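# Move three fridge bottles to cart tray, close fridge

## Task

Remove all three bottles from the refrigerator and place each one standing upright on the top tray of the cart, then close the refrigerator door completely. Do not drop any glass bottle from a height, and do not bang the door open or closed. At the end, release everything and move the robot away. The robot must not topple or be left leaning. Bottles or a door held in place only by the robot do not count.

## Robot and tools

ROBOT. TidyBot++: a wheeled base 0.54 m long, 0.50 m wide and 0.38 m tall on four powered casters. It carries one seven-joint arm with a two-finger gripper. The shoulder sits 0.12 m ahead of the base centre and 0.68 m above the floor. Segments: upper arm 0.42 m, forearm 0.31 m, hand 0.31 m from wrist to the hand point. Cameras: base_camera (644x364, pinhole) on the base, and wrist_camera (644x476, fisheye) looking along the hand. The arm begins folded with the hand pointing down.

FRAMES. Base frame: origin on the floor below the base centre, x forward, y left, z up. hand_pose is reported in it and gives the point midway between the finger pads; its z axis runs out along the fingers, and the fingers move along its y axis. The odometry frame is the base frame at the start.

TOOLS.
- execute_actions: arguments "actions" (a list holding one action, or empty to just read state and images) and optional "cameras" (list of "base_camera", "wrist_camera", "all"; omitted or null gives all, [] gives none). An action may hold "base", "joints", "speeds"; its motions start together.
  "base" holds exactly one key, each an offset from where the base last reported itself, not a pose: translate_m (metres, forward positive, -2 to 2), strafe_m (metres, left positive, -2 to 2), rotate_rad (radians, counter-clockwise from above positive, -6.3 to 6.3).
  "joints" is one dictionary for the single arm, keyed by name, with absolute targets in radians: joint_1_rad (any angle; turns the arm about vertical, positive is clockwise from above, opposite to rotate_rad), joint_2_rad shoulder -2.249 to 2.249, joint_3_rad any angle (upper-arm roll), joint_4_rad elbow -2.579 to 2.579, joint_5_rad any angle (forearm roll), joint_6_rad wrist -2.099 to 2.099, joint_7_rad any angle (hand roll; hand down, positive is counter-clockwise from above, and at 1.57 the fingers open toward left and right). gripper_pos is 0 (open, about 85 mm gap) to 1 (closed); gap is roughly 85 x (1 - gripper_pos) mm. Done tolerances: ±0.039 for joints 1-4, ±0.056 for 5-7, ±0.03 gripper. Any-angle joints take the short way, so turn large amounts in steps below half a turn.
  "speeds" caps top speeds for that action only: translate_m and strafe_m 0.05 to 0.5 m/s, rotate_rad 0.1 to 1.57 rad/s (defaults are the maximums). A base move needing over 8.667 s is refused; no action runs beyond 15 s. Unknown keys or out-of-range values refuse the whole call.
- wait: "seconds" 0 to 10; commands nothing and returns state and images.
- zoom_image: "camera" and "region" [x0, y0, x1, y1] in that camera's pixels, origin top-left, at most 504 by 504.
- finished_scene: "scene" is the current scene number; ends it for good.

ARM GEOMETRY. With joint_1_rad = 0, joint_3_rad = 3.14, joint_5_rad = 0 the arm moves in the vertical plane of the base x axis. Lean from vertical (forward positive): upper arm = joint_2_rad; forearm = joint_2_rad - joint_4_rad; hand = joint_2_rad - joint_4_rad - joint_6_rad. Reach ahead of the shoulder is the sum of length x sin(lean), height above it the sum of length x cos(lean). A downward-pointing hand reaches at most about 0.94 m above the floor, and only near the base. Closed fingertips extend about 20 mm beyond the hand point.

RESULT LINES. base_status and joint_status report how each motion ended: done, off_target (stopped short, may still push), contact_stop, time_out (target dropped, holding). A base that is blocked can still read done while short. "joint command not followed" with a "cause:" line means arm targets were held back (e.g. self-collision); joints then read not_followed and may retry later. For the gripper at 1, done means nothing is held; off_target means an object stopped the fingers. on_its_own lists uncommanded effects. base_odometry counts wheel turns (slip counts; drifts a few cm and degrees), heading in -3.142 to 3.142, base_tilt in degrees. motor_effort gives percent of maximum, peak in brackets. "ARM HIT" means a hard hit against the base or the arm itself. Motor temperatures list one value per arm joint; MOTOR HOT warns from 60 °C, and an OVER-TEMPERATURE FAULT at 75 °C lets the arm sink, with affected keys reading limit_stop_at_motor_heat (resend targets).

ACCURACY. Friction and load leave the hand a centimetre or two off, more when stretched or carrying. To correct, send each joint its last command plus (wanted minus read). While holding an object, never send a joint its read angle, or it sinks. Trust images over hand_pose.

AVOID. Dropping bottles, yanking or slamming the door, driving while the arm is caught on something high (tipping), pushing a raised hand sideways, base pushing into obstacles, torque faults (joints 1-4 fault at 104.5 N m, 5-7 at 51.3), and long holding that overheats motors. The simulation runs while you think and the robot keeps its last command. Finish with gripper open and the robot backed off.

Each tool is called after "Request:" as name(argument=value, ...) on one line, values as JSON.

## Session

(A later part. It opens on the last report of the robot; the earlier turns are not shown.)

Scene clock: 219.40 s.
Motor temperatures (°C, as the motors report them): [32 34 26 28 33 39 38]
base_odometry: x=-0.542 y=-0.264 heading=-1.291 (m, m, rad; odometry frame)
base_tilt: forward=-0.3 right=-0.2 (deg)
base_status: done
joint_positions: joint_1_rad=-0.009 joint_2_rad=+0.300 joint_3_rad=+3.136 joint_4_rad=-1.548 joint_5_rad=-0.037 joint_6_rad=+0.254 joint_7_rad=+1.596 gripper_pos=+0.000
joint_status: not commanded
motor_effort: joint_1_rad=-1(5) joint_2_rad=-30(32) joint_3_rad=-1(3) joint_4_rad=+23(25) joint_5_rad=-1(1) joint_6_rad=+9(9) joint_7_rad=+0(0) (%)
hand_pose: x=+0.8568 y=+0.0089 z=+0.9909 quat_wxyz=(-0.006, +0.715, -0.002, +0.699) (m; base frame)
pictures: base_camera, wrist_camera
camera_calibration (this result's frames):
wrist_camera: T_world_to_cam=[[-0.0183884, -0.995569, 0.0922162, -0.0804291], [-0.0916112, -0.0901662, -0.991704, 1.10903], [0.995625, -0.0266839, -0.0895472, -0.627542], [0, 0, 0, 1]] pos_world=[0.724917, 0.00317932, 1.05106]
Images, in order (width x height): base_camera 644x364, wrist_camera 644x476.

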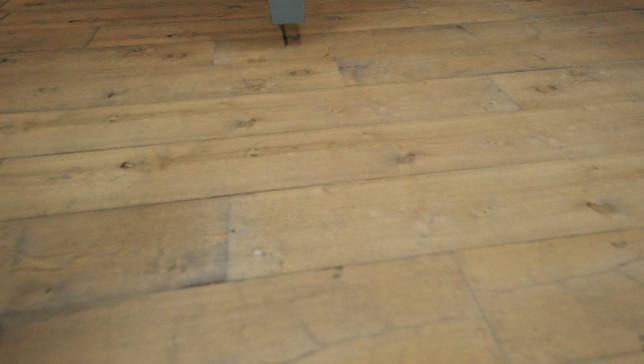

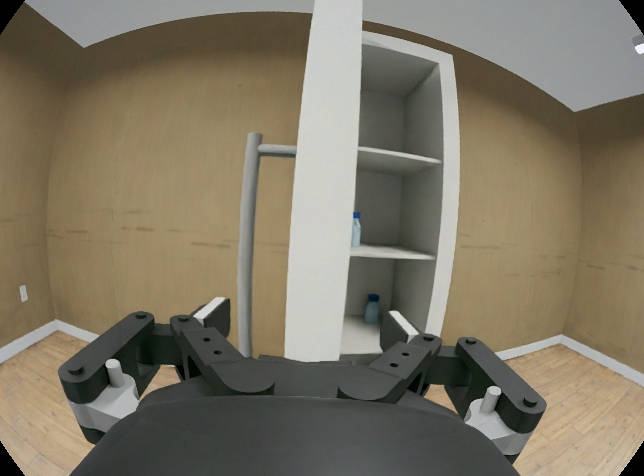

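Aligned with the door. Strafe right.

Request:
execute_actions(actions=[{"base":{"strafe_m":-0.35}}])

Scene clock: 227.97 s.
Motor temperatures (°C, as the motors report them): [32 34 26 28 33 39 38]
base_odometry: x=-0.879 y=-0.361 heading=-1.291 (m, m, rad; odometry frame)
base_tilt: forward=-0.3 right=-0.2 (deg)
base_status: done
joint_positions: joint_1_rad=-0.003 joint_2_rad=+0.300 joint_3_rad=+3.137 joint_4_rad=-1.548 joint_5_rad=-0.037 joint_6_rad=+0.254 joint_7_rad=+1.596 gripper_pos=+0.000
joint_status: not commanded
motor_effort: joint_1_rad=-1(4) joint_2_rad=-30(31) joint_3_rad=-1(3) joint_4_rad=+23(23) joint_5_rad=-1(1) joint_6_rad=+9(9) joint_7_rad=+0(0) (%)
hand_pose: x=+0.8568 y=+0.0034 z=+0.9909 quat_wxyz=(-0.003, +0.715, -0.005, +0.699) (m; base frame)
pictures: base_camera, wrist_camera
camera_calibration (this result's frames):
wrist_camera: T_world_to_cam=[[-0.0258871, -0.99538, 0.0924545, -0.0796987], [-0.0922869, -0.0897109, -0.991683, 1.1091], [0.995396, -0.0342042, -0.0895382, -0.62753], [0, 0, 0, 1]] pos_world=[0.724933, -0.00129646, 1.05105]
Images, in order (width x height): base_camera 644x364, wrist_camera 644x476.

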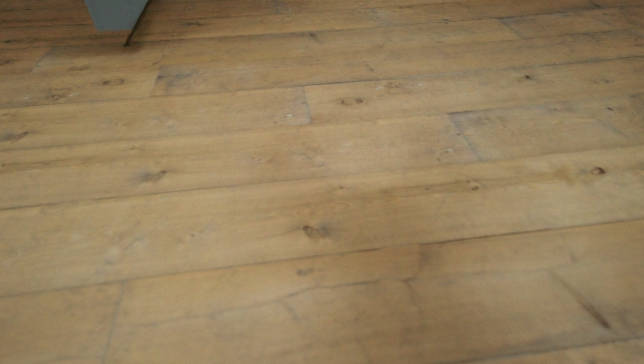

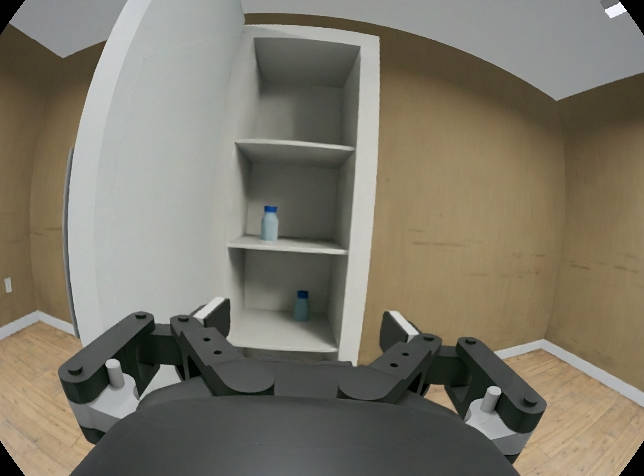

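Request:
execute_actions(actions=[{"base":{"translate_m":0.5},"joints":{"joint_2_rad":0.29,"joint_4_rad":-1.32,"joint_6_rad":0.04}}], cameras=["wrist_camera"])

Scene clock: 243.07 s.
Motor temperatures (°C, as the motors report them): [31 34 26 29 33 39 38]
base_odometry: x=-0.741 y=-0.841 heading=-1.291 (m, m, rad; odometry frame)
base_tilt: forward=-0.3 right=-0.2 (deg)
base_status: done
joint_positions: joint_1_rad=-0.003 joint_2_rad=+0.297 joint_3_rad=+3.137 joint_4_rad=-1.341 joint_5_rad=-0.037 joint_6_rad=+0.070 joint_7_rad=+1.596 gripper_pos=+0.000
joint_status: all done
motor_effort: joint_1_rad=-1(2) joint_2_rad=-30(35) joint_3_rad=-1(1) joint_4_rad=+24(25) joint_5_rad=-1(1) joint_6_rad=+9(9) joint_7_rad=+0(0) (%)
hand_pose: x=+0.8669 y=+0.0055 z=+1.0638 quat_wxyz=(-0.006, +0.706, -0.003, +0.708) (m; base frame)
pictures: wrist_camera
camera_calibration (this result's frames):
wrist_camera: T_world_to_cam=[[-0.0214866, -0.995663, 0.0905185, -0.0858505], [-0.0667153, -0.0889097, -0.993803, 1.16255], [0.997541, -0.0273924, -0.0645156, -0.659497], [0, 0, 0, 1]] pos_world=[0.73359, -0.000181873, 1.12056]
Images, in order (width x height): wrist_camera 644x476.

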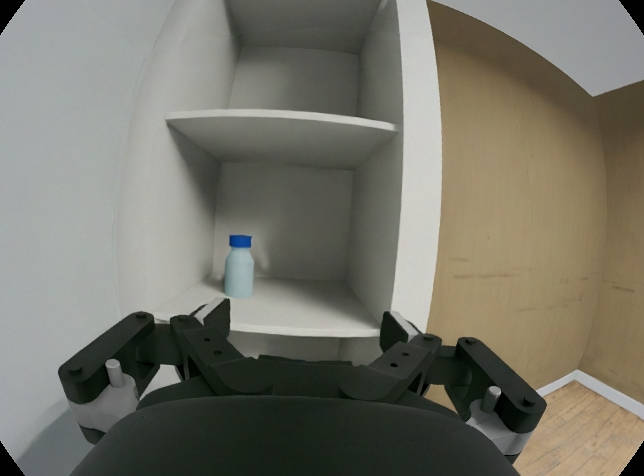

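Request:
execute_actions(actions=[{"base":{"strafe_m":0.13},"speeds":{"strafe_m":0.15},"joints":{"joint_2_rad":0.3038,"joint_4_rad":-1.5,"joint_6_rad":0.235}}], cameras=[])

Request:
execute_actions(actions=[{"base":{"translate_m":0.3},"speeds":{"translate_m":0.2}}])

Scene clock: 253.43 s.
Motor temperatures (°C, as the motors report them): [31 34 26 29 33 39 38]
base_odometry: x=-0.616 y=-0.806 heading=-1.291 (m, m, rad; odometry frame)
base_tilt: forward=-0.3 right=-0.2 (deg)
base_status: done
joint_positions: joint_1_rad=-0.002 joint_2_rad=+0.301 joint_3_rad=+3.137 joint_4_rad=-1.480 joint_5_rad=-0.037 joint_6_rad=+0.202 joint_7_rad=+1.596 gripper_pos=+0.000
joint_status: all done
motor_effort: joint_1_rad=+0(5) joint_2_rad=-31(31) joint_3_rad=-1(4) joint_4_rad=+23(24) joint_5_rad=-2(1) joint_6_rad=+8(9) joint_7_rad=+0(0) (%)
hand_pose: x=+0.8624 y=+0.0038 z=+1.0159 quat_wxyz=(-0.004, +0.710, -0.005, +0.704) (m; base frame)
pictures: none
No camera images: the call's "cameras" was empty. Leave "cameras" out to get every camera's image.

Scene clock: 257.87 s.
Motor temperatures (°C, as the motors report them): [31 34 26 29 33 39 38]
base_odometry: x=-0.545 y=-1.050 heading=-1.284 (m, m, rad; odometry frame)
base_tilt: forward=-0.3 right=-0.1 (deg)
base_status: translate_m time_out (by the wheels' count: +0.255 of +0.300)
joint_positions: joint_1_rad=+0.001 joint_2_rad=+0.307 joint_3_rad=+3.139 joint_4_rad=-1.483 joint_5_rad=-0.037 joint_6_rad=+0.210 joint_7_rad=+1.596 gripper_pos=+0.000
joint_status: not commanded
motor_effort: joint_1_rad=-2(4) joint_2_rad=-31(47) joint_3_rad=-1(4) joint_4_rad=+23(29) joint_5_rad=-1(1) joint_6_rad=+9(12) joint_7_rad=+0(0) (%)
hand_pose: x=+0.8643 y=-0.0006 z=+1.0113 quat_wxyz=(-0.002, +0.711, -0.007, +0.704) (m; base frame)
pictures: base_camera, wrist_camera
camera_calibration (this result's frames):
wrist_camera: T_world_to_cam=[[-0.0318342, -0.995211, 0.0924246, -0.0801855], [-0.0802781, -0.0896268, -0.992735, 1.12029], [0.996264, -0.0390226, -0.0770404, -0.646649], [0, 0, 0, 1]] pos_world=[0.731615, -0.00462689, 1.06975]
Images, in order (width x height): base_camera 644x364, wrist_camera 644x476.

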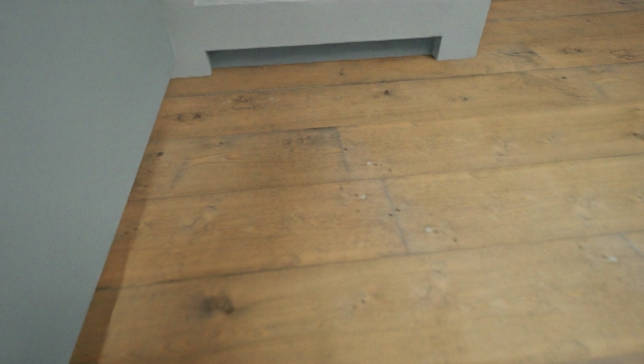

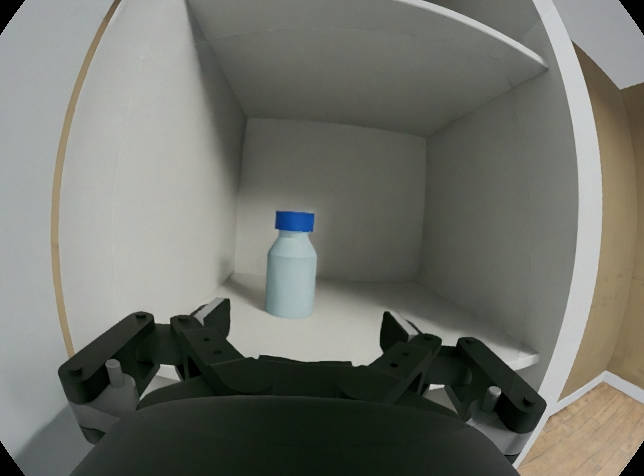

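Request:
execute_actions(actions=[{"base":{"strafe_m":-0.08},"speeds":{"strafe_m":0.1},"joints":{"joint_1_rad":-0.15}}], cameras=[])

Request:
execute_actions(actions=[{"base":{"translate_m":0.15},"speeds":{"translate_m":0.1}}], cameras=["wrist_camera"])

Scene clock: 273.70 s.
Motor temperatures (°C, as the motors report them): [31 34 26 29 33 39 38]
base_odometry: x=-0.622 y=-1.073 heading=-1.284 (m, m, rad; odometry frame)
base_tilt: forward=-0.3 right=-0.2 (deg)
base_status: done
joint_positions: joint_1_rad=-0.140 joint_2_rad=+0.307 joint_3_rad=+3.141 joint_4_rad=-1.483 joint_5_rad=-0.037 joint_6_rad=+0.210 joint_7_rad=+1.596 gripper_pos=+0.000
joint_status: all done
motor_effort: joint_1_rad=-1(3) joint_2_rad=-30(32) joint_3_rad=-2(4) joint_4_rad=+23(24) joint_5_rad=-2(1) joint_6_rad=+9(9) joint_7_rad=+0(0) (%)
hand_pose: x=+0.8571 y=+0.1036 z=+1.0113 quat_wxyz=(-0.051, +0.709, +0.043, +0.702) (m; base frame)
pictures: none
No camera images: the call's "cameras" was empty. Leave "cameras" out to get every camera's image.

Scene clock: 275.77 s.
Motor temperatures (°C, as the motors report them): [31 34 26 29 33 39 38]
base_odometry: x=-0.580 y=-1.217 heading=-1.284 (m, m, rad; odometry frame)
base_tilt: forward=-0.3 right=-0.2 (deg)
base_status: done
joint_positions: joint_1_rad=-0.140 joint_2_rad=+0.306 joint_3_rad=+3.141 joint_4_rad=-1.483 joint_5_rad=-0.037 joint_6_rad=+0.210 joint_7_rad=+1.596 gripper_pos=+0.000
joint_status: not commanded
motor_effort: joint_1_rad=+0(1) joint_2_rad=-31(33) joint_3_rad=-1(2) joint_4_rad=+23(25) joint_5_rad=-1(1) joint_6_rad=+8(9) joint_7_rad=+0(0) (%)
hand_pose: x=+0.8566 y=+0.1036 z=+1.0122 quat_wxyz=(-0.051, +0.709, +0.043, +0.702) (m; base frame)
pictures: wrist_camera
camera_calibration (this result's frames):
wrist_camera: T_world_to_cam=[[0.107322, -0.989886, 0.0927776, -0.096978], [-0.0656978, -0.100173, -0.992799, 1.11854], [0.992051, 0.100454, -0.0757841, -0.647003], [0, 0, 0, 1]] pos_world=[0.725754, 0.0810453, 1.07045]
Images, in order (width x height): wrist_camera 644x476.

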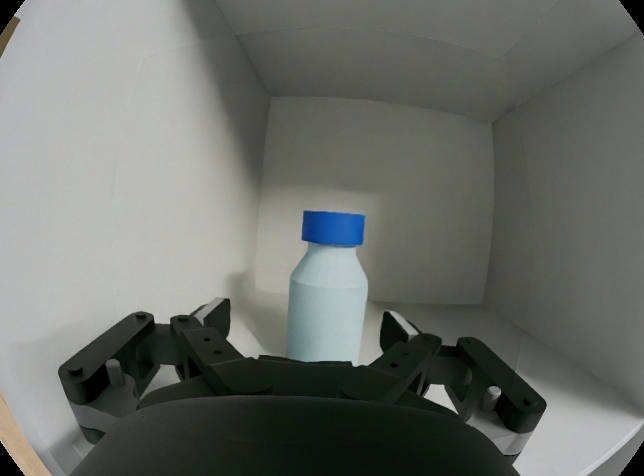

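Request:
execute_actions(actions=[{"base":{"translate_m":0.09},"speeds":{"translate_m":0.08},"joints":{"joint_1_rad":-0.1}}], cameras=["wrist_camera"])

Scene clock: 282.13 s.
Motor temperatures (°C, as the motors report them): [31 34 26 28 33 39 38]
base_odometry: x=-0.554 y=-1.304 heading=-1.284 (m, m, rad; odometry frame)
base_tilt: forward=-0.3 right=-0.2 (deg)
base_status: done
joint_positions: joint_1_rad=-0.115 joint_2_rad=+0.304 joint_3_rad=+3.141 joint_4_rad=-1.483 joint_5_rad=-0.037 joint_6_rad=+0.210 joint_7_rad=+1.596 gripper_pos=+0.000
joint_status: all done
motor_effort: joint_1_rad=-1(2) joint_2_rad=-31(33) joint_3_rad=-1(1) joint_4_rad=+23(24) joint_5_rad=-1(2) joint_6_rad=+9(9) joint_7_rad=+1(0) (%)
hand_pose: x=+0.8584 y=+0.0852 z=+1.0135 quat_wxyz=(-0.042, +0.709, +0.035, +0.703) (m; base frame)
pictures: wrist_camera
camera_calibration (this result's frames):
wrist_camera: T_world_to_cam=[[0.0826357, -0.992257, 0.0927211, -0.094001], [-0.066422, -0.0983162, -0.992936, 1.11872], [0.994364, 0.0758932, -0.0740321, -0.648477], [0, 0, 0, 1]] pos_world=[0.726897, 0.0659301, 1.07152]
Images, in order (width x height): wrist_camera 644x476.

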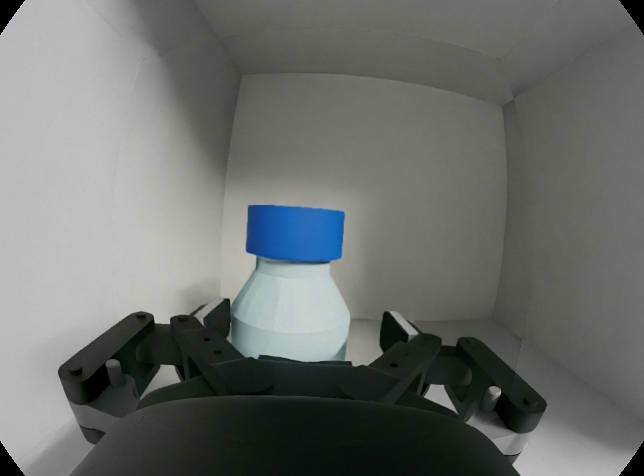

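Request:
execute_actions(actions=[{"base":{"translate_m":0.03},"speeds":{"translate_m":0.06},"joints":{"gripper_pos":1}}], cameras=[])

Request:
execute_actions(actions=[{"joints":{"joint_2_rad":0.27,"joint_4_rad":-1.42,"joint_6_rad":0.2}}], cameras=[])

Request:
execute_actions(actions=[{"base":{"translate_m":-0.7},"speeds":{"translate_m":0.3}}], cameras=[])

Request:
execute_actions(actions=[{"base":{"rotate_rad":-1.6},"speeds":{"rotate_rad":0.7},"joints":{"joint_1_rad":0}}])

Scene clock: 292.47 s.
Motor temperatures (°C, as the motors report them): [31 34 26 28 33 39 38]
base_odometry: x=-0.546 y=-1.333 heading=-1.285 (m, m, rad; odometry frame)
base_tilt: forward=-0.2 right=-0.2 (deg)
base_status: done
joint_positions: joint_1_rad=-0.115 joint_2_rad=+0.303 joint_3_rad=+3.140 joint_4_rad=-1.484 joint_5_rad=-0.037 joint_6_rad=+0.212 joint_7_rad=+1.596 gripper_pos=+0.285
joint_status: gripper_pos off_target (ended at +0.285, target +1.000)
motor_effort: joint_1_rad=-1(4) joint_2_rad=-29(32) joint_3_rad=-2(2) joint_4_rad=+23(26) joint_5_rad=-2(2) joint_6_rad=+8(11) joint_7_rad=+0(0) (%)
hand_pose: x=+0.8579 y=+0.0853 z=+1.0149 quat_wxyz=(-0.042, +0.708, +0.034, +0.704) (m; base frame)
pictures: none
No camera images: the call's "cameras" was empty. Leave "cameras" out to get every camera's image.

Scene clock: 293.33 s.
Motor temperatures (°C, as the motors report them): [31 34 26 28 33 39 38]
base_odometry: x=-0.546 y=-1.333 heading=-1.285 (m, m, rad; odometry frame)
base_tilt: forward=-0.3 right=-0.2 (deg)
base_status: not commanded
joint_positions: joint_1_rad=-0.115 joint_2_rad=+0.303 joint_3_rad=+3.140 joint_4_rad=-1.475 joint_5_rad=-0.037 joint_6_rad=+0.202 joint_7_rad=+1.596 gripper_pos=+0.285
joint_status: joint_4_rad off_target (ended at -1.475, target -1.420); the others done
motor_effort: joint_1_rad=-1(2) joint_2_rad=-36(37) joint_3_rad=-1(2) joint_4_rad=+29(29) joint_5_rad=-1(1) joint_6_rad=+13(14) joint_7_rad=+0(0) (%)
hand_pose: x=+0.8585 y=+0.0854 z=+1.0173 quat_wxyz=(-0.043, +0.708, +0.035, +0.704) (m; base frame)
pictures: none
No camera images: the call's "cameras" was empty. Leave "cameras" out to get every camera's image.

Scene clock: 296.73 s.
Motor temperatures (°C, as the motors report them): [31 34 26 29 33 39 38]
base_odometry: x=-0.744 y=-0.661 heading=-1.285 (m, m, rad; odometry frame)
base_tilt: forward=-0.3 right=-0.1 (deg)
base_status: done
joint_positions: joint_1_rad=-0.114 joint_2_rad=+0.301 joint_3_rad=+3.140 joint_4_rad=-1.471 joint_5_rad=-0.037 joint_6_rad=+0.199 joint_7_rad=+1.596 gripper_pos=+0.285
joint_status: not commanded
motor_effort: joint_1_rad=-1(4) joint_2_rad=-36(40) joint_3_rad=-1(2) joint_4_rad=+29(30) joint_5_rad=-2(1) joint_6_rad=+13(14) joint_7_rad=+0(0) (%)
hand_pose: x=+0.8580 y=+0.0848 z=+1.0203 quat_wxyz=(-0.042, +0.707, +0.034, +0.705) (m; base frame)
pictures: none
No camera images: the call's "cameras" was empty. Leave "cameras" out to get every camera's image.

Scene clock: 299.97 s.
Motor temperatures (°C, as the motors report them): [31 34 26 29 33 39 38]
base_odometry: x=-0.744 y=-0.661 heading=-2.884 (m, m, rad; odometry frame)
base_tilt: forward=-0.3 right=-0.2 (deg)
base_status: done
joint_positions: joint_1_rad=+0.005 joint_2_rad=+0.301 joint_3_rad=+3.144 joint_4_rad=-1.471 joint_5_rad=-0.037 joint_6_rad=+0.199 joint_7_rad=+1.596 gripper_pos=+0.285
joint_status: all done
motor_effort: joint_1_rad=+0(7) joint_2_rad=-36(38) joint_3_rad=-1(4) joint_4_rad=+29(29) joint_5_rad=-1(1) joint_6_rad=+13(13) joint_7_rad=+0(0) (%)
hand_pose: x=+0.8629 y=-0.0061 z=+1.0202 quat_wxyz=(+0.002, +0.708, -0.009, +0.706) (m; base frame)
pictures: base_camera, wrist_camera
camera_calibration (this result's frames):
wrist_camera: T_world_to_cam=[[-0.0402682, -0.994808, 0.09346, -0.0802856], [-0.073334, -0.0903412, -0.993207, 1.12302], [0.996494, -0.0468484, -0.0693154, -0.65292], [0, 0, 0, 1]] pos_world=[0.729754, -0.0090018, 1.07764]
Images, in order (width x height): base_camera 644x364, wrist_camera 644x476.

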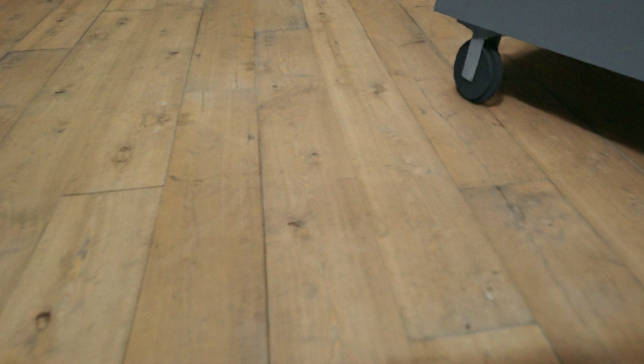

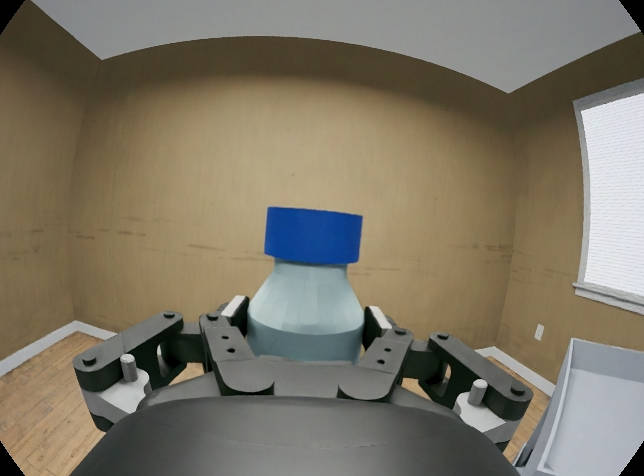

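Request:
execute_actions(actions=[{"base":{"rotate_rad":-0.6},"speeds":{"rotate_rad":0.6},"joints":{"joint_2_rad":0.2,"joint_4_rad":-1.4,"joint_6_rad":0.4}}])

Scene clock: 307.27 s.
Motor temperatures (°C, as the motors report them): [31 34 26 29 33 39 38]
base_odometry: x=-0.744 y=-0.661 heading=+2.800 (m, m, rad; odometry frame)
base_tilt: forward=-0.3 right=-0.2 (deg)
base_status: done
joint_positions: joint_1_rad=+0.004 joint_2_rad=+0.230 joint_3_rad=+3.143 joint_4_rad=-1.445 joint_5_rad=-0.037 joint_6_rad=+0.349 joint_7_rad=+1.596 gripper_pos=+0.285
joint_status: joint_4_rad off_target (ended at -1.445, target -1.400); the others done
motor_effort: joint_1_rad=+0(6) joint_2_rad=-34(41) joint_3_rad=-1(5) joint_4_rad=+29(32) joint_5_rad=-1(0) joint_6_rad=+13(16) joint_7_rad=+0(1) (%)
hand_pose: x=+0.8296 y=-0.0062 z=+1.1341 quat_wxyz=(+0.002, +0.616, -0.009, +0.788) (m; base frame)
pictures: base_camera, wrist_camera
camera_calibration (this result's frames):
wrist_camera: T_world_to_cam=[[-0.0655041, -0.994455, 0.0822667, -0.0588059], [0.171072, -0.092415, -0.980915, 1.01702], [0.983079, -0.0501804, 0.176177, -0.879118], [0, 0, 0, 1]] pos_world=[0.686406, -0.00860616, 1.15733]
Images, in order (width x height): base_camera 644x364, wrist_camera 644x476.

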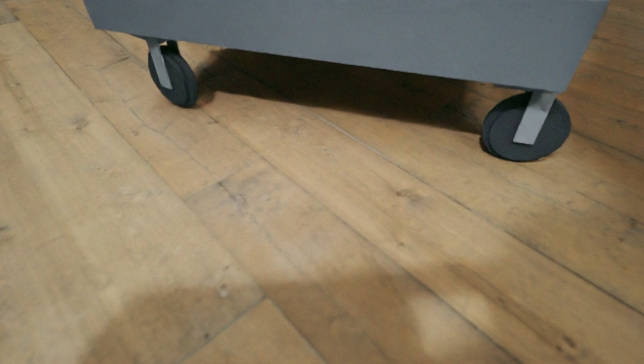

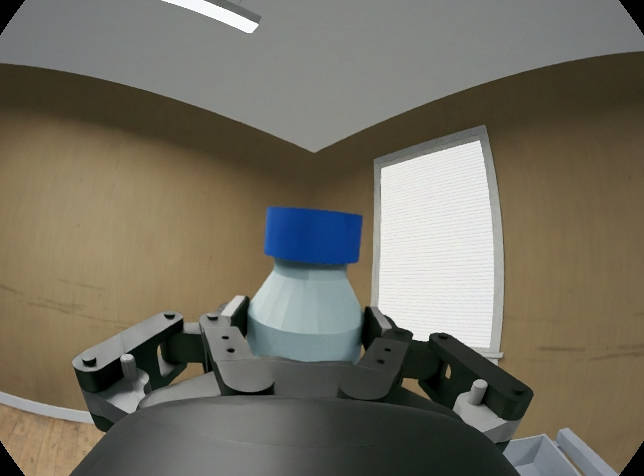

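Request:
execute_actions(actions=[{"joints":{"joint_2_rad":0.3,"joint_4_rad":-1.632,"joint_6_rad":0.11}}], cameras=["wrist_camera"])

Scene clock: 314.90 s.
Motor temperatures (°C, as the motors report them): [31 34 26 29 33 39 38]
base_odometry: x=-0.744 y=-0.661 heading=+2.800 (m, m, rad; odometry frame)
base_tilt: forward=-0.3 right=-0.1 (deg)
base_status: not commanded
joint_positions: joint_1_rad=+0.004 joint_2_rad=+0.314 joint_3_rad=+3.143 joint_4_rad=-1.630 joint_5_rad=-0.037 joint_6_rad=+0.121 joint_7_rad=+1.596 gripper_pos=+0.285
joint_status: all done
motor_effort: joint_1_rad=+0(0) joint_2_rad=-33(39) joint_3_rad=-1(2) joint_4_rad=+25(32) joint_5_rad=-2(1) joint_6_rad=+11(15) joint_7_rad=+0(0) (%)
hand_pose: x=+0.8431 y=-0.0038 z=+0.8899 quat_wxyz=(+0.000, +0.790, -0.008, +0.613) (m; base frame)
pictures: wrist_camera
camera_calibration (this result's frames):
wrist_camera: T_world_to_cam=[[-0.0116788, -0.995195, 0.0972176, -0.0940519], [-0.316117, -0.0885633, -0.944578, 1.15378], [0.948648, -0.0417636, -0.313563, -0.384423], [0, 0, 0, 1]] pos_world=[0.728313, -0.00747231, 0.978436]
Images, in order (width x height): wrist_camera 644x476.

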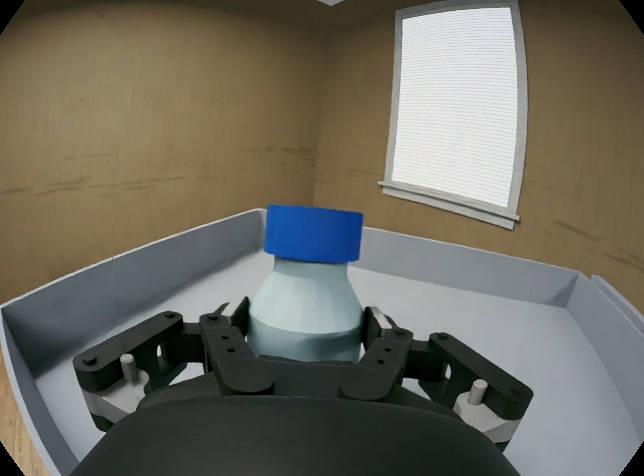

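Request:
execute_actions(actions=[{"joints":{"gripper_pos":0}}], cameras=[])

Request:
execute_actions(actions=[{"joints":{"joint_2_rad":0.0,"joint_4_rad":-1.6,"joint_6_rad":-0.3}}], cameras=["wrist_camera"])

Scene clock: 325.43 s.
Motor temperatures (°C, as the motors report them): [31 34 26 29 33 39 38]
base_odometry: x=-0.744 y=-0.661 heading=+2.799 (m, m, rad; odometry frame)
base_tilt: forward=-0.3 right=-0.2 (deg)
base_status: not commanded
joint_positions: joint_1_rad=+0.004 joint_2_rad=+0.304 joint_3_rad=+3.143 joint_4_rad=-1.630 joint_5_rad=-0.037 joint_6_rad=+0.120 joint_7_rad=+1.596 gripper_pos=+0.000
joint_status: all done
motor_effort: joint_1_rad=-1(5) joint_2_rad=-30(35) joint_3_rad=-1(5) joint_4_rad=+22(27) joint_5_rad=-1(1) joint_6_rad=+8(12) joint_7_rad=+1(0) (%)
hand_pose: x=+0.8410 y=-0.0040 z=+0.8968 quat_wxyz=(+0.000, +0.787, -0.008, +0.616) (m; base frame)
pictures: none
No camera images: the call's "cameras" was empty. Leave "cameras" out to get every camera's image.

Scene clock: 327.03 s.
Motor temperatures (°C, as the motors report them): [31 34 26 29 33 39 38]
base_odometry: x=-0.744 y=-0.661 heading=+2.799 (m, m, rad; odometry frame)
base_tilt: forward=-0.3 right=-0.2 (deg)
base_status: not commanded
joint_positions: joint_1_rad=+0.004 joint_2_rad=-0.004 joint_3_rad=+3.143 joint_4_rad=-1.621 joint_5_rad=-0.037 joint_6_rad=-0.268 joint_7_rad=+1.596 gripper_pos=+0.000
joint_status: all done
motor_effort: joint_1_rad=-1(0) joint_2_rad=-20(32) joint_3_rad=-1(1) joint_4_rad=+23(23) joint_5_rad=-2(1) joint_6_rad=+8(9) joint_7_rad=+0(0) (%)
hand_pose: x=+0.7274 y=+0.0010 z=+0.9921 quat_wxyz=(-0.005, +0.809, -0.004, +0.588) (m; base frame)
pictures: wrist_camera
camera_calibration (this result's frames):
wrist_camera: T_world_to_cam=[[0.00785134, -0.995572, 0.093671, -0.111281], [-0.372518, -0.0898433, -0.923666, 1.23442], [0.927992, -0.0276421, -0.371574, -0.169869], [0, 0, 0, 1]] pos_world=[0.618355, -0.00457963, 1.0875]
Images, in order (width x height): wrist_camera 644x476.

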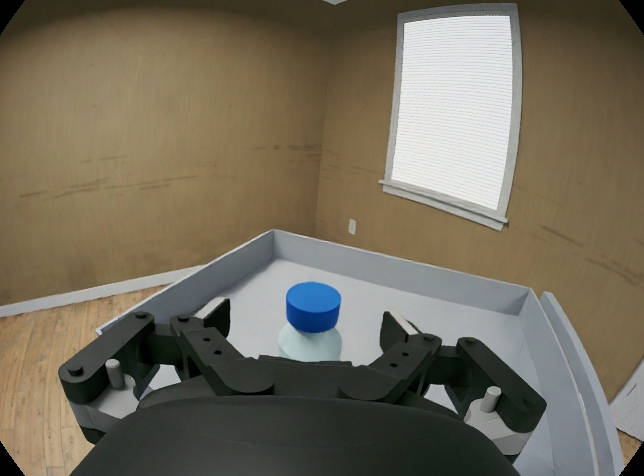

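Upright. Back to the fridge for the mid bottle.

Request:
execute_actions(actions=[{"base":{"rotate_rad":2.2},"joints":{"joint_2_rad":1.017,"joint_4_rad":-2.478,"joint_6_rad":1.925}}], cameras=[])

Request:
execute_actions(actions=[{"base":{"translate_m":0.4}}], cameras=["wrist_camera"])

Scene clock: 337.27 s.
Motor temperatures (°C, as the motors report them): [31 34 26 29 33 39 38]
base_odometry: x=-0.744 y=-0.661 heading=-1.284 (m, m, rad; odometry frame)
base_tilt: forward=-0.3 right=-0.2 (deg)
base_status: done
joint_positions: joint_1_rad=-0.006 joint_2_rad=+1.010 joint_3_rad=+3.140 joint_4_rad=-2.450 joint_5_rad=-0.037 joint_6_rad=+1.897 joint_7_rad=+1.596 gripper_pos=+0.000
joint_status: all done
motor_effort: joint_1_rad=+0(6) joint_2_rad=-30(32) joint_3_rad=-1(5) joint_4_rad=+1(22) joint_5_rad=-1(4) joint_6_rad=+9(9) joint_7_rad=+1(0) (%)
hand_pose: x=+0.6882 y=-0.0059 z=+0.6097 quat_wxyz=(+0.023, +0.704, +0.003, +0.710) (m; base frame)
pictures: none
No camera images: the call's "cameras" was empty. Leave "cameras" out to get every camera's image.

Scene clock: 339.43 s.
Motor temperatures (°C, as the motors report them): [31 34 26 29 33 39 38]
base_odometry: x=-0.630 y=-1.045 heading=-1.283 (m, m, rad; odometry frame)
base_tilt: forward=-0.3 right=-0.2 (deg)
base_status: done
joint_positions: joint_1_rad=-0.006 joint_2_rad=+1.010 joint_3_rad=+3.140 joint_4_rad=-2.455 joint_5_rad=-0.037 joint_6_rad=+1.897 joint_7_rad=+1.596 gripper_pos=+0.000
joint_status: not commanded
motor_effort: joint_1_rad=+0(3) joint_2_rad=-29(31) joint_3_rad=-1(2) joint_4_rad=+0(2) joint_5_rad=-1(2) joint_6_rad=+8(9) joint_7_rad=+0(0) (%)
hand_pose: x=+0.6865 y=-0.0059 z=+0.6084 quat_wxyz=(+0.023, +0.706, +0.003, +0.708) (m; base frame)
pictures: wrist_camera
camera_calibration (this result's frames):
wrist_camera: T_world_to_cam=[[-0.0548958, -0.988667, 0.139729, -0.0667904], [-0.0710155, -0.13572, -0.988199, 0.696177], [0.995963, -0.0641709, -0.0627603, -0.509438], [0, 0, 0, 1]] pos_world=[0.553154, -0.00423925, 0.665322]
Images, in order (width x height): wrist_camera 644x476.

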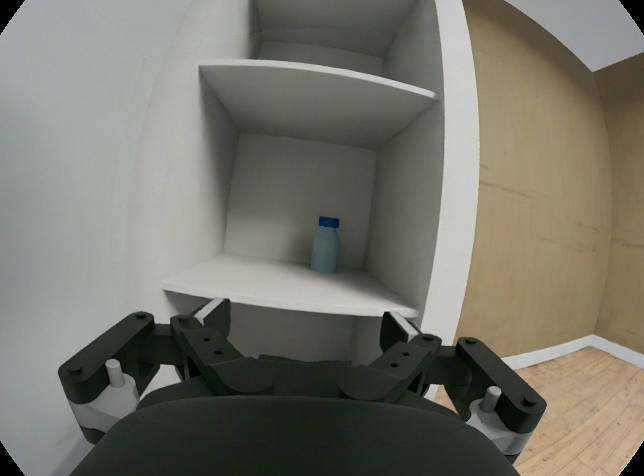

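Request:
execute_actions(actions=[{"base":{"translate_m":0.2},"speeds":{"translate_m":0.15},"joints":{"joint_1_rad":0.08,"joint_2_rad":1.09,"joint_4_rad":-1.557,"joint_6_rad":1.085}}], cameras=["wrist_camera"])

Scene clock: 347.50 s.
Motor temperatures (°C, as the motors report them): [31 34 26 29 33 39 38]
base_odometry: x=-0.573 y=-1.237 heading=-1.283 (m, m, rad; odometry frame)
base_tilt: forward=-0.3 right=-0.1 (deg)
base_status: done
joint_positions: joint_1_rad=+0.054 joint_2_rad=+1.077 joint_3_rad=+3.140 joint_4_rad=-1.584 joint_5_rad=-0.037 joint_6_rad=+1.117 joint_7_rad=+1.596 gripper_pos=+0.000
joint_status: all done
motor_effort: joint_1_rad=-1(0) joint_2_rad=-43(42) joint_3_rad=-2(2) joint_4_rad=+14(14) joint_5_rad=-1(1) joint_6_rad=+9(9) joint_7_rad=+0(0) (%)
hand_pose: x=+0.9443 y=-0.0531 z=+0.6106 quat_wxyz=(+0.034, +0.697, -0.028, +0.716) (m; base frame)
pictures: wrist_camera
camera_calibration (this result's frames):
wrist_camera: T_world_to_cam=[[-0.115092, -0.987231, 0.110134, -0.0246791], [-0.0527559, -0.104639, -0.99311, 0.697699], [0.991953, -0.120109, -0.0400392, -0.782059], [0, 0, 0, 1]] pos_world=[0.809733, -0.0452898, 0.664297]
Images, in order (width x height): wrist_camera 644x476.

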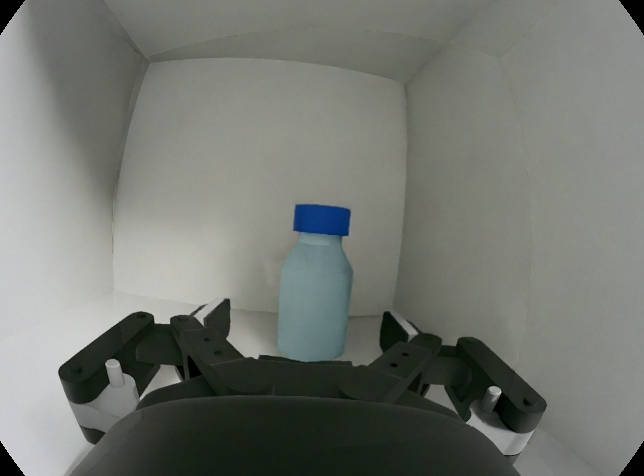

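Request:
execute_actions(actions=[{"base":{"translate_m":0.13},"speeds":{"translate_m":0.08}}], cameras=[])

Request:
execute_actions(actions=[{"joints":{"gripper_pos":1}}], cameras=[])

Request:
execute_actions(actions=[{"base":{"translate_m":-0.73},"speeds":{"translate_m":0.3},"joints":{"joint_2_rad":1.03}}], cameras=[])

Request:
execute_actions(actions=[{"joints":{"joint_1_rad":0,"joint_2_rad":0.2,"joint_4_rad":-1.4,"joint_6_rad":0.03}}], cameras=[])

Request:
execute_actions(actions=[{"base":{"rotate_rad":-2.0},"speeds":{"rotate_rad":0.7}}], cameras=[])

Request:
execute_actions(actions=[{"joints":{"joint_2_rad":0.3,"joint_4_rad":-1.632,"joint_6_rad":0.11}}], cameras=["wrist_camera"])

Scene clock: 361.73 s.
Motor temperatures (°C, as the motors report them): [31 35 26 29 33 39 38]
base_odometry: x=-0.536 y=-1.361 heading=-1.282 (m, m, rad; odometry frame)
base_tilt: forward=-0.3 right=-0.2 (deg)
base_status: done
joint_positions: joint_1_rad=+0.061 joint_2_rad=+1.079 joint_3_rad=+3.140 joint_4_rad=-1.581 joint_5_rad=-0.037 joint_6_rad=+1.117 joint_7_rad=+1.596 gripper_pos=+0.000
joint_status: not commanded
motor_effort: joint_1_rad=-1(2) joint_2_rad=-42(43) joint_3_rad=-2(2) joint_4_rad=+14(15) joint_5_rad=-1(0) joint_6_rad=+9(9) joint_7_rad=+0(0) (%)
hand_pose: x=+0.9444 y=-0.0592 z=+0.6104 quat_wxyz=(+0.036, +0.697, -0.030, +0.716) (m; base frame)
pictures: none
No camera images: the call's "cameras" was empty. Leave "cameras" out to get every camera's image.

Scene clock: 362.83 s.
Motor temperatures (°C, as the motors report them): [31 35 26 29 33 39 38]
base_odometry: x=-0.536 y=-1.361 heading=-1.282 (m, m, rad; odometry frame)
base_tilt: forward=-0.3 right=-0.2 (deg)
base_status: not commanded
joint_positions: joint_1_rad=+0.066 joint_2_rad=+1.079 joint_3_rad=+3.140 joint_4_rad=-1.581 joint_5_rad=-0.037 joint_6_rad=+1.117 joint_7_rad=+1.596 gripper_pos=+0.273
joint_status: gripper_pos off_target (ended at +0.273, target +1.000)
motor_effort: joint_1_rad=-2(3) joint_2_rad=-42(43) joint_3_rad=-2(3) joint_4_rad=+14(15) joint_5_rad=-1(0) joint_6_rad=+9(9) joint_7_rad=+1(0) (%)
hand_pose: x=+0.9441 y=-0.0629 z=+0.6103 quat_wxyz=(+0.038, +0.697, -0.032, +0.716) (m; base frame)
pictures: none
No camera images: the call's "cameras" was empty. Leave "cameras" out to get every camera's image.

Scene clock: 366.27 s.
Motor temperatures (°C, as the motors report them): [31 35 26 28 33 39 38]
base_odometry: x=-0.745 y=-0.662 heading=-1.281 (m, m, rad; odometry frame)
base_tilt: forward=-0.3 right=-0.2 (deg)
base_status: done
joint_positions: joint_1_rad=+0.069 joint_2_rad=+1.070 joint_3_rad=+3.140 joint_4_rad=-1.578 joint_5_rad=-0.037 joint_6_rad=+1.091 joint_7_rad=+1.596 gripper_pos=+0.273
joint_status: joint_2_rad off_target (ended at +1.070, target +1.030)
motor_effort: joint_1_rad=-1(7) joint_2_rad=-47(50) joint_3_rad=-1(4) joint_4_rad=+18(19) joint_5_rad=-1(0) joint_6_rad=+12(13) joint_7_rad=+0(0) (%)
hand_pose: x=+0.9455 y=-0.0655 z=+0.6114 quat_wxyz=(+0.039, +0.702, -0.033, +0.711) (m; base frame)
pictures: none
No camera images: the call's "cameras" was empty. Leave "cameras" out to get every camera's image.

Scene clock: 368.53 s.
Motor temperatures (°C, as the motors report them): [31 35 26 29 33 39 38]
base_odometry: x=-0.745 y=-0.662 heading=-1.281 (m, m, rad; odometry frame)
base_tilt: forward=-0.3 right=-0.1 (deg)
base_status: not commanded
joint_positions: joint_1_rad=+0.026 joint_2_rad=+0.224 joint_3_rad=+3.140 joint_4_rad=-1.448 joint_5_rad=-0.037 joint_6_rad=+0.036 joint_7_rad=+1.596 gripper_pos=+0.273
joint_status: joint_4_rad off_target (ended at -1.448, target -1.400); the others done
motor_effort: joint_1_rad=-1(2) joint_2_rad=-33(51) joint_3_rad=-1(2) joint_4_rad=+29(29) joint_5_rad=-1(1) joint_6_rad=+12(14) joint_7_rad=+1(0) (%)
hand_pose: x=+0.8357 y=-0.0169 z=+1.0396 quat_wxyz=(+0.005, +0.730, -0.014, +0.683) (m; base frame)
pictures: none
No camera images: the call's "cameras" was empty. Leave "cameras" out to get every camera's image.

Scene clock: 372.20 s.
Motor temperatures (°C, as the motors report them): [31 35 26 29 33 39 38]
base_odometry: x=-0.745 y=-0.662 heading=+3.003 (m, m, rad; odometry frame)
base_tilt: forward=-0.3 right=-0.1 (deg)
base_status: done
joint_positions: joint_1_rad=+0.006 joint_2_rad=+0.224 joint_3_rad=+3.144 joint_4_rad=-1.448 joint_5_rad=-0.037 joint_6_rad=+0.035 joint_7_rad=+1.596 gripper_pos=+0.273
joint_status: not commanded
motor_effort: joint_1_rad=-1(6) joint_2_rad=-33(34) joint_3_rad=-1(5) joint_4_rad=+28(29) joint_5_rad=-1(1) joint_6_rad=+12(12) joint_7_rad=+0(0) (%)
hand_pose: x=+0.8360 y=-0.0044 z=+1.0395 quat_wxyz=(-0.001, +0.730, -0.007, +0.683) (m; base frame)
pictures: none
No camera images: the call's "cameras" was empty. Leave "cameras" out to get every camera's image.

Scene clock: 373.60 s.
Motor temperatures (°C, as the motors report them): [31 35 26 29 33 39 38]
base_odometry: x=-0.745 y=-0.662 heading=+3.003 (m, m, rad; odometry frame)
base_tilt: forward=-0.3 right=-0.2 (deg)
base_status: not commanded
joint_positions: joint_1_rad=+0.006 joint_2_rad=+0.312 joint_3_rad=+3.144 joint_4_rad=-1.623 joint_5_rad=-0.037 joint_6_rad=+0.074 joint_7_rad=+1.596 gripper_pos=+0.273
joint_status: all done
motor_effort: joint_1_rad=-1(0) joint_2_rad=-32(37) joint_3_rad=-1(2) joint_4_rad=+25(29) joint_5_rad=-1(1) joint_6_rad=+10(13) joint_7_rad=+0(0) (%)
hand_pose: x=+0.8401 y=-0.0049 z=+0.8807 quat_wxyz=(+0.000, +0.802, -0.008, +0.597) (m; base frame)
pictures: wrist_camera
camera_calibration (this result's frames):
wrist_camera: T_world_to_cam=[[-0.00868119, -0.995241, 0.097055, -0.0966991], [-0.352956, -0.0877617, -0.931515, 1.16347], [0.9356, -0.0423428, -0.350514, -0.341011], [0, 0, 0, 1]] pos_world=[0.728864, -0.00857002, 0.973647]
Images, in order (width x height): wrist_camera 644x476.

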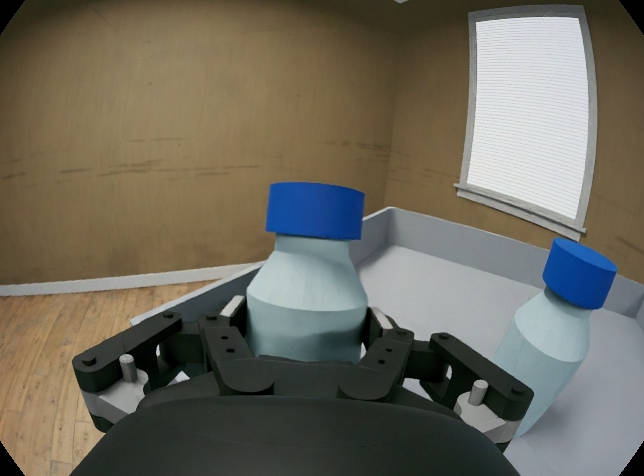

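Request:
execute_actions(actions=[{"joints":{"gripper_pos":0}}], cameras=[])

Request:
execute_actions(actions=[{"joints":{"joint_2_rad":0.0,"joint_4_rad":-1.6,"joint_6_rad":-0.3}}], cameras=["wrist_camera"])

Scene clock: 381.10 s.
Motor temperatures (°C, as the motors report them): [31 35 26 29 33 39 38]
base_odometry: x=-0.745 y=-0.662 heading=+3.003 (m, m, rad; odometry frame)
base_tilt: forward=-0.3 right=-0.2 (deg)
base_status: not commanded
joint_positions: joint_1_rad=+0.005 joint_2_rad=+0.304 joint_3_rad=+3.144 joint_4_rad=-1.624 joint_5_rad=-0.037 joint_6_rad=+0.078 joint_7_rad=+1.596 gripper_pos=+0.000
joint_status: all done
motor_effort: joint_1_rad=+0(3) joint_2_rad=-30(35) joint_3_rad=-1(2) joint_4_rad=+22(27) joint_5_rad=-2(2) joint_6_rad=+8(12) joint_7_rad=+0(0) (%)
hand_pose: x=+0.8388 y=-0.0048 z=+0.8878 quat_wxyz=(+0.000, +0.798, -0.008, +0.602) (m; base frame)
pictures: none
No camera images: the call's "cameras" was empty. Leave "cameras" out to get every camera's image.

Scene clock: 382.67 s.
Motor temperatures (°C, as the motors report them): [31 35 26 29 33 39 38]
base_odometry: x=-0.745 y=-0.662 heading=+3.003 (m, m, rad; odometry frame)
base_tilt: forward=-0.3 right=-0.1 (deg)
base_status: not commanded
joint_positions: joint_1_rad=+0.005 joint_2_rad=-0.004 joint_3_rad=+3.144 joint_4_rad=-1.620 joint_5_rad=-0.037 joint_6_rad=-0.268 joint_7_rad=+1.596 gripper_pos=+0.000
joint_status: all done
motor_effort: joint_1_rad=-1(1) joint_2_rad=-20(32) joint_3_rad=-1(1) joint_4_rad=+24(24) joint_5_rad=-2(2) joint_6_rad=+8(8) joint_7_rad=+0(0) (%)
hand_pose: x=+0.7275 y=-0.0001 z=+0.9923 quat_wxyz=(-0.005, +0.809, -0.004, +0.588) (m; base frame)
pictures: wrist_camera
camera_calibration (this result's frames):
wrist_camera: T_world_to_cam=[[0.00598715, -0.995585, 0.0936781, -0.111082], [-0.372528, -0.0891572, -0.923728, 1.2346], [0.928002, -0.0293672, -0.371417, -0.170069], [0, 0, 0, 1]] pos_world=[0.618413, -0.00551202, 1.08768]
Images, in order (width x height): wrist_camera 644x476.

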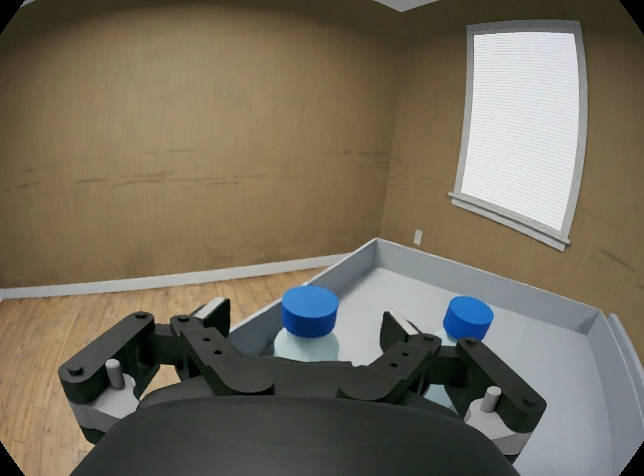

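Request:
execute_actions(actions=[{"base":{"rotate_rad":2.0},"joints":{"joint_2_rad":1.86,"joint_4_rad":-1.32,"joint_6_rad":1.61}}], cameras=[])

Request:
execute_actions(actions=[{"base":{"translate_m":0.3}}], cameras=["wrist_camera"])

Scene clock: 394.20 s.
Motor temperatures (°C, as the motors report them): [31 35 26 29 33 39 38]
base_odometry: x=-0.745 y=-0.662 heading=-1.280 (m, m, rad; odometry frame)
base_tilt: forward=-0.2 right=-0.2 (deg)
base_status: done
joint_positions: joint_1_rad=-0.018 joint_2_rad=+1.858 joint_3_rad=+3.131 joint_4_rad=-1.348 joint_5_rad=-0.037 joint_6_rad=+1.577 joint_7_rad=+1.596 gripper_pos=+0.000
joint_status: all done
motor_effort: joint_1_rad=-1(9) joint_2_rad=-37(45) joint_3_rad=-2(6) joint_4_rad=+5(23) joint_5_rad=-1(4) joint_6_rad=+8(9) joint_7_rad=+0(0) (%)
hand_pose: x=+0.8127 y=+0.0048 z=+0.2307 quat_wxyz=(+0.014, +0.728, -0.001, +0.686) (m; base frame)
pictures: none
No camera images: the call's "cameras" was empty. Leave "cameras" out to get every camera's image.

Scene clock: 396.13 s.
Motor temperatures (°C, as the motors report them): [31 35 26 29 33 39 38]
base_odometry: x=-0.659 y=-0.949 heading=-1.280 (m, m, rad; odometry frame)
base_tilt: forward=-0.3 right=-0.2 (deg)
base_status: done
joint_positions: joint_1_rad=-0.018 joint_2_rad=+1.856 joint_3_rad=+3.131 joint_4_rad=-1.340 joint_5_rad=-0.037 joint_6_rad=+1.578 joint_7_rad=+1.596 gripper_pos=+0.000
joint_status: not commanded
motor_effort: joint_1_rad=-1(2) joint_2_rad=-37(38) joint_3_rad=-2(2) joint_4_rad=+5(6) joint_5_rad=-1(1) joint_6_rad=+9(9) joint_7_rad=+0(0) (%)
hand_pose: x=+0.8163 y=+0.0048 z=+0.2347 quat_wxyz=(+0.013, +0.724, -0.002, +0.690) (m; base frame)
pictures: wrist_camera
camera_calibration (this result's frames):
wrist_camera: T_world_to_cam=[[-0.0417776, -0.991661, 0.121916, -0.00334731], [-0.119866, -0.116167, -0.98597, 0.376812], [0.991911, -0.055805, -0.114013, -0.646092], [0, 0, 0, 1]] pos_world=[0.685893, 0.00439836, 0.298271]
Images, in order (width x height): wrist_camera 644x476.

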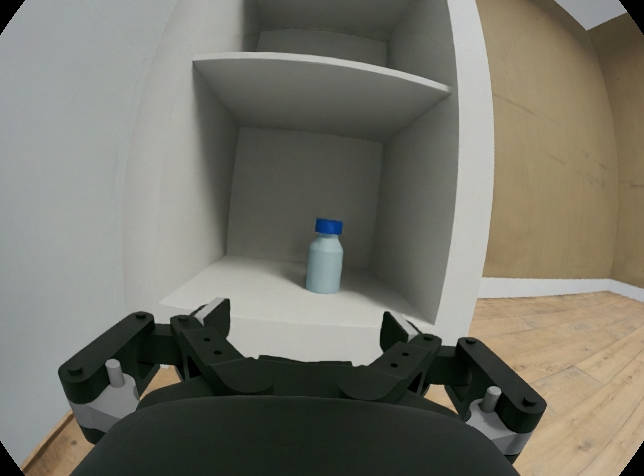

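Request:
execute_actions(actions=[{"base":{"translate_m":0.27},"speeds":{"translate_m":0.15},"joints":{"joint_1_rad":0.08}}], cameras=["wrist_camera"])

Scene clock: 403.53 s.
Motor temperatures (°C, as the motors report them): [31 35 26 28 33 39 38]
base_odometry: x=-0.581 y=-1.208 heading=-1.279 (m, m, rad; odometry frame)
base_tilt: forward=-0.3 right=-0.2 (deg)
base_status: done
joint_positions: joint_1_rad=+0.069 joint_2_rad=+1.858 joint_3_rad=+3.131 joint_4_rad=-1.340 joint_5_rad=-0.037 joint_6_rad=+1.578 joint_7_rad=+1.596 gripper_pos=+0.000
joint_status: all done
motor_effort: joint_1_rad=-1(3) joint_2_rad=-37(39) joint_3_rad=-2(3) joint_4_rad=+5(6) joint_5_rad=-2(0) joint_6_rad=+9(9) joint_7_rad=+0(0) (%)
hand_pose: x=+0.8134 y=-0.0556 z=+0.2336 quat_wxyz=(+0.043, +0.724, -0.033, +0.688) (m; base frame)
pictures: wrist_camera
camera_calibration (this result's frames):
wrist_camera: T_world_to_cam=[[-0.127462, -0.984312, 0.121996, 0.00682685], [-0.130681, -0.10526, -0.985821, 0.37771], [0.983197, -0.141598, -0.115214, -0.644171], [0, 0, 0, 1]] pos_world=[0.683576, -0.0447353, 0.297304]
Images, in order (width x height): wrist_camera 644x476.

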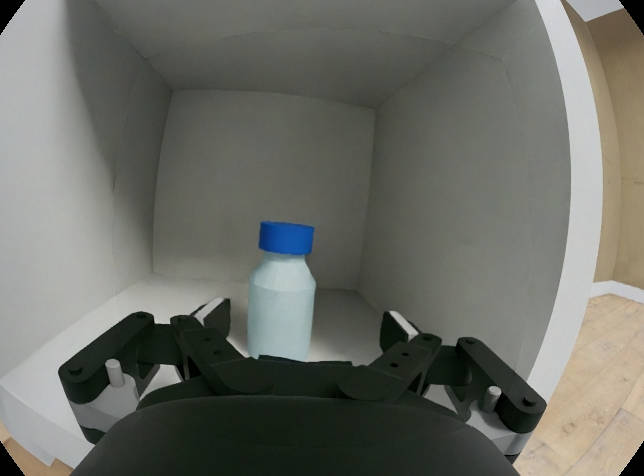

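Request:
execute_actions(actions=[{"base":{"translate_m":0.14},"speeds":{"translate_m":0.08},"joints":{"joint_1_rad":0.02}}], cameras=[])

Request:
execute_actions(actions=[{"joints":{"gripper_pos":1}}], cameras=["wrist_camera"])

Scene clock: 415.00 s.
Motor temperatures (°C, as the motors report them): [31 35 26 28 33 39 38]
base_odometry: x=-0.540 y=-1.342 heading=-1.278 (m, m, rad; odometry frame)
base_tilt: forward=-0.3 right=-0.2 (deg)
base_status: done
joint_positions: joint_1_rad=+0.035 joint_2_rad=+1.859 joint_3_rad=+3.131 joint_4_rad=-1.340 joint_5_rad=-0.037 joint_6_rad=+1.580 joint_7_rad=+1.596 gripper_pos=+0.000
joint_status: all done
motor_effort: joint_1_rad=-1(4) joint_2_rad=-36(38) joint_3_rad=-1(3) joint_4_rad=+5(6) joint_5_rad=-1(1) joint_6_rad=+8(9) joint_7_rad=+0(0) (%)
hand_pose: x=+0.8147 y=-0.0318 z=+0.2338 quat_wxyz=(+0.032, +0.723, -0.021, +0.689) (m; base frame)
pictures: none
No camera images: the call's "cameras" was empty. Leave "cameras" out to get every camera's image.

Scene clock: 416.10 s.
Motor temperatures (°C, as the motors report them): [31 35 26 28 33 39 38]
base_odometry: x=-0.540 y=-1.342 heading=-1.278 (m, m, rad; odometry frame)
base_tilt: forward=-0.3 right=-0.1 (deg)
base_status: not commanded
joint_positions: joint_1_rad=+0.034 joint_2_rad=+1.846 joint_3_rad=+3.131 joint_4_rad=-1.338 joint_5_rad=-0.037 joint_6_rad=+1.612 joint_7_rad=+1.596 gripper_pos=+0.999
joint_status: all done
motor_effort: joint_1_rad=-1(4) joint_2_rad=-34(37) joint_3_rad=-2(3) joint_4_rad=+4(5) joint_5_rad=-1(1) joint_6_rad=+5(8) joint_7_rad=+0(0) (%)
hand_pose: x=+0.8210 y=-0.0318 z=+0.2531 quat_wxyz=(+0.032, +0.707, -0.020, +0.706) (m; base frame)
pictures: wrist_camera
camera_calibration (this result's frames):
wrist_camera: T_world_to_cam=[[-0.0993758, -0.987742, 0.120378, 0.00602621], [-0.0801373, -0.112639, -0.990399, 0.359877], [0.991818, -0.108068, -0.0679614, -0.663998], [0, 0, 0, 1]] pos_world=[0.688004, -0.0252686, 0.31057]
Images, in order (width x height): wrist_camera 644x476.

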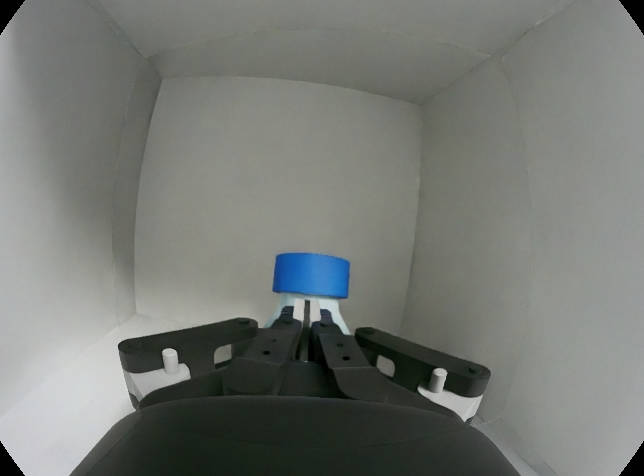

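Request:
execute_actions(actions=[{"joints":{"gripper_pos":0}}], cameras=[])

Request:
execute_actions(actions=[{"joints":{"joint_2_rad":2.01,"joint_4_rad":-1.094,"joint_6_rad":1.535}}], cameras=["wrist_camera"])

Scene clock: 424.27 s.
Motor temperatures (°C, as the motors report them): [31 35 26 28 33 39 38]
base_odometry: x=-0.540 y=-1.342 heading=-1.278 (m, m, rad; odometry frame)
base_tilt: forward=-0.3 right=-0.2 (deg)
base_status: not commanded
joint_positions: joint_1_rad=+0.034 joint_2_rad=+1.850 joint_3_rad=+3.131 joint_4_rad=-1.338 joint_5_rad=-0.037 joint_6_rad=+1.612 joint_7_rad=+1.596 gripper_pos=+0.000
joint_status: all done
motor_effort: joint_1_rad=-1(1) joint_2_rad=-37(37) joint_3_rad=-2(2) joint_4_rad=+5(5) joint_5_rad=-1(2) joint_6_rad=+9(9) joint_7_rad=+0(0) (%)
hand_pose: x=+0.8191 y=-0.0318 z=+0.2499 quat_wxyz=(+0.032, +0.709, -0.020, +0.704) (m; base frame)
pictures: none
No camera images: the call's "cameras" was empty. Leave "cameras" out to get every camera's image.

Scene clock: 425.77 s.
Motor temperatures (°C, as the motors report them): [31 35 26 28 33 39 38]
base_odometry: x=-0.540 y=-1.342 heading=-1.278 (m, m, rad; odometry frame)
base_tilt: forward=-0.3 right=-0.2 (deg)
base_status: not commanded
joint_positions: joint_1_rad=+0.034 joint_2_rad=+2.009 joint_3_rad=+3.131 joint_4_rad=-1.122 joint_5_rad=-0.037 joint_6_rad=+1.565 joint_7_rad=+1.596 gripper_pos=+0.000
joint_status: all done
motor_effort: joint_1_rad=-1(2) joint_2_rad=-36(38) joint_3_rad=-2(2) joint_4_rad=+6(8) joint_5_rad=-1(3) joint_6_rad=+8(9) joint_7_rad=+0(0) (%)
hand_pose: x=+0.8137 y=-0.0322 z=+0.1904 quat_wxyz=(+0.032, +0.705, -0.021, +0.708) (m; base frame)
pictures: wrist_camera
camera_calibration (this result's frames):
wrist_camera: T_world_to_cam=[[-0.101469, -0.987711, 0.118873, 0.0145037], [-0.074252, -0.111637, -0.990971, 0.292522], [0.992064, -0.10938, -0.0620118, -0.662389], [0, 0, 0, 1]] pos_world=[0.680324, -0.0254701, 0.247081]
Images, in order (width x height): wrist_camera 644x476.

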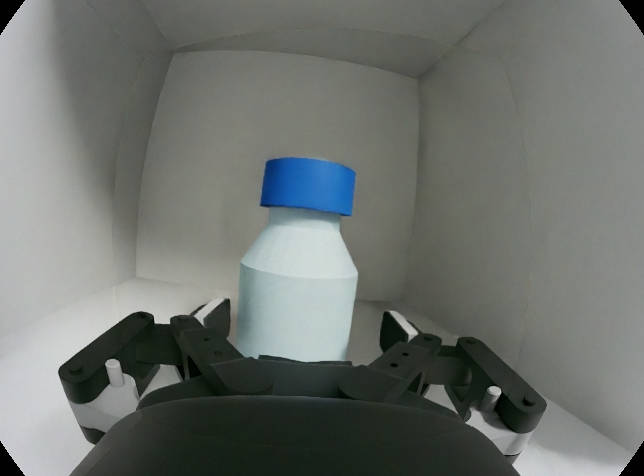

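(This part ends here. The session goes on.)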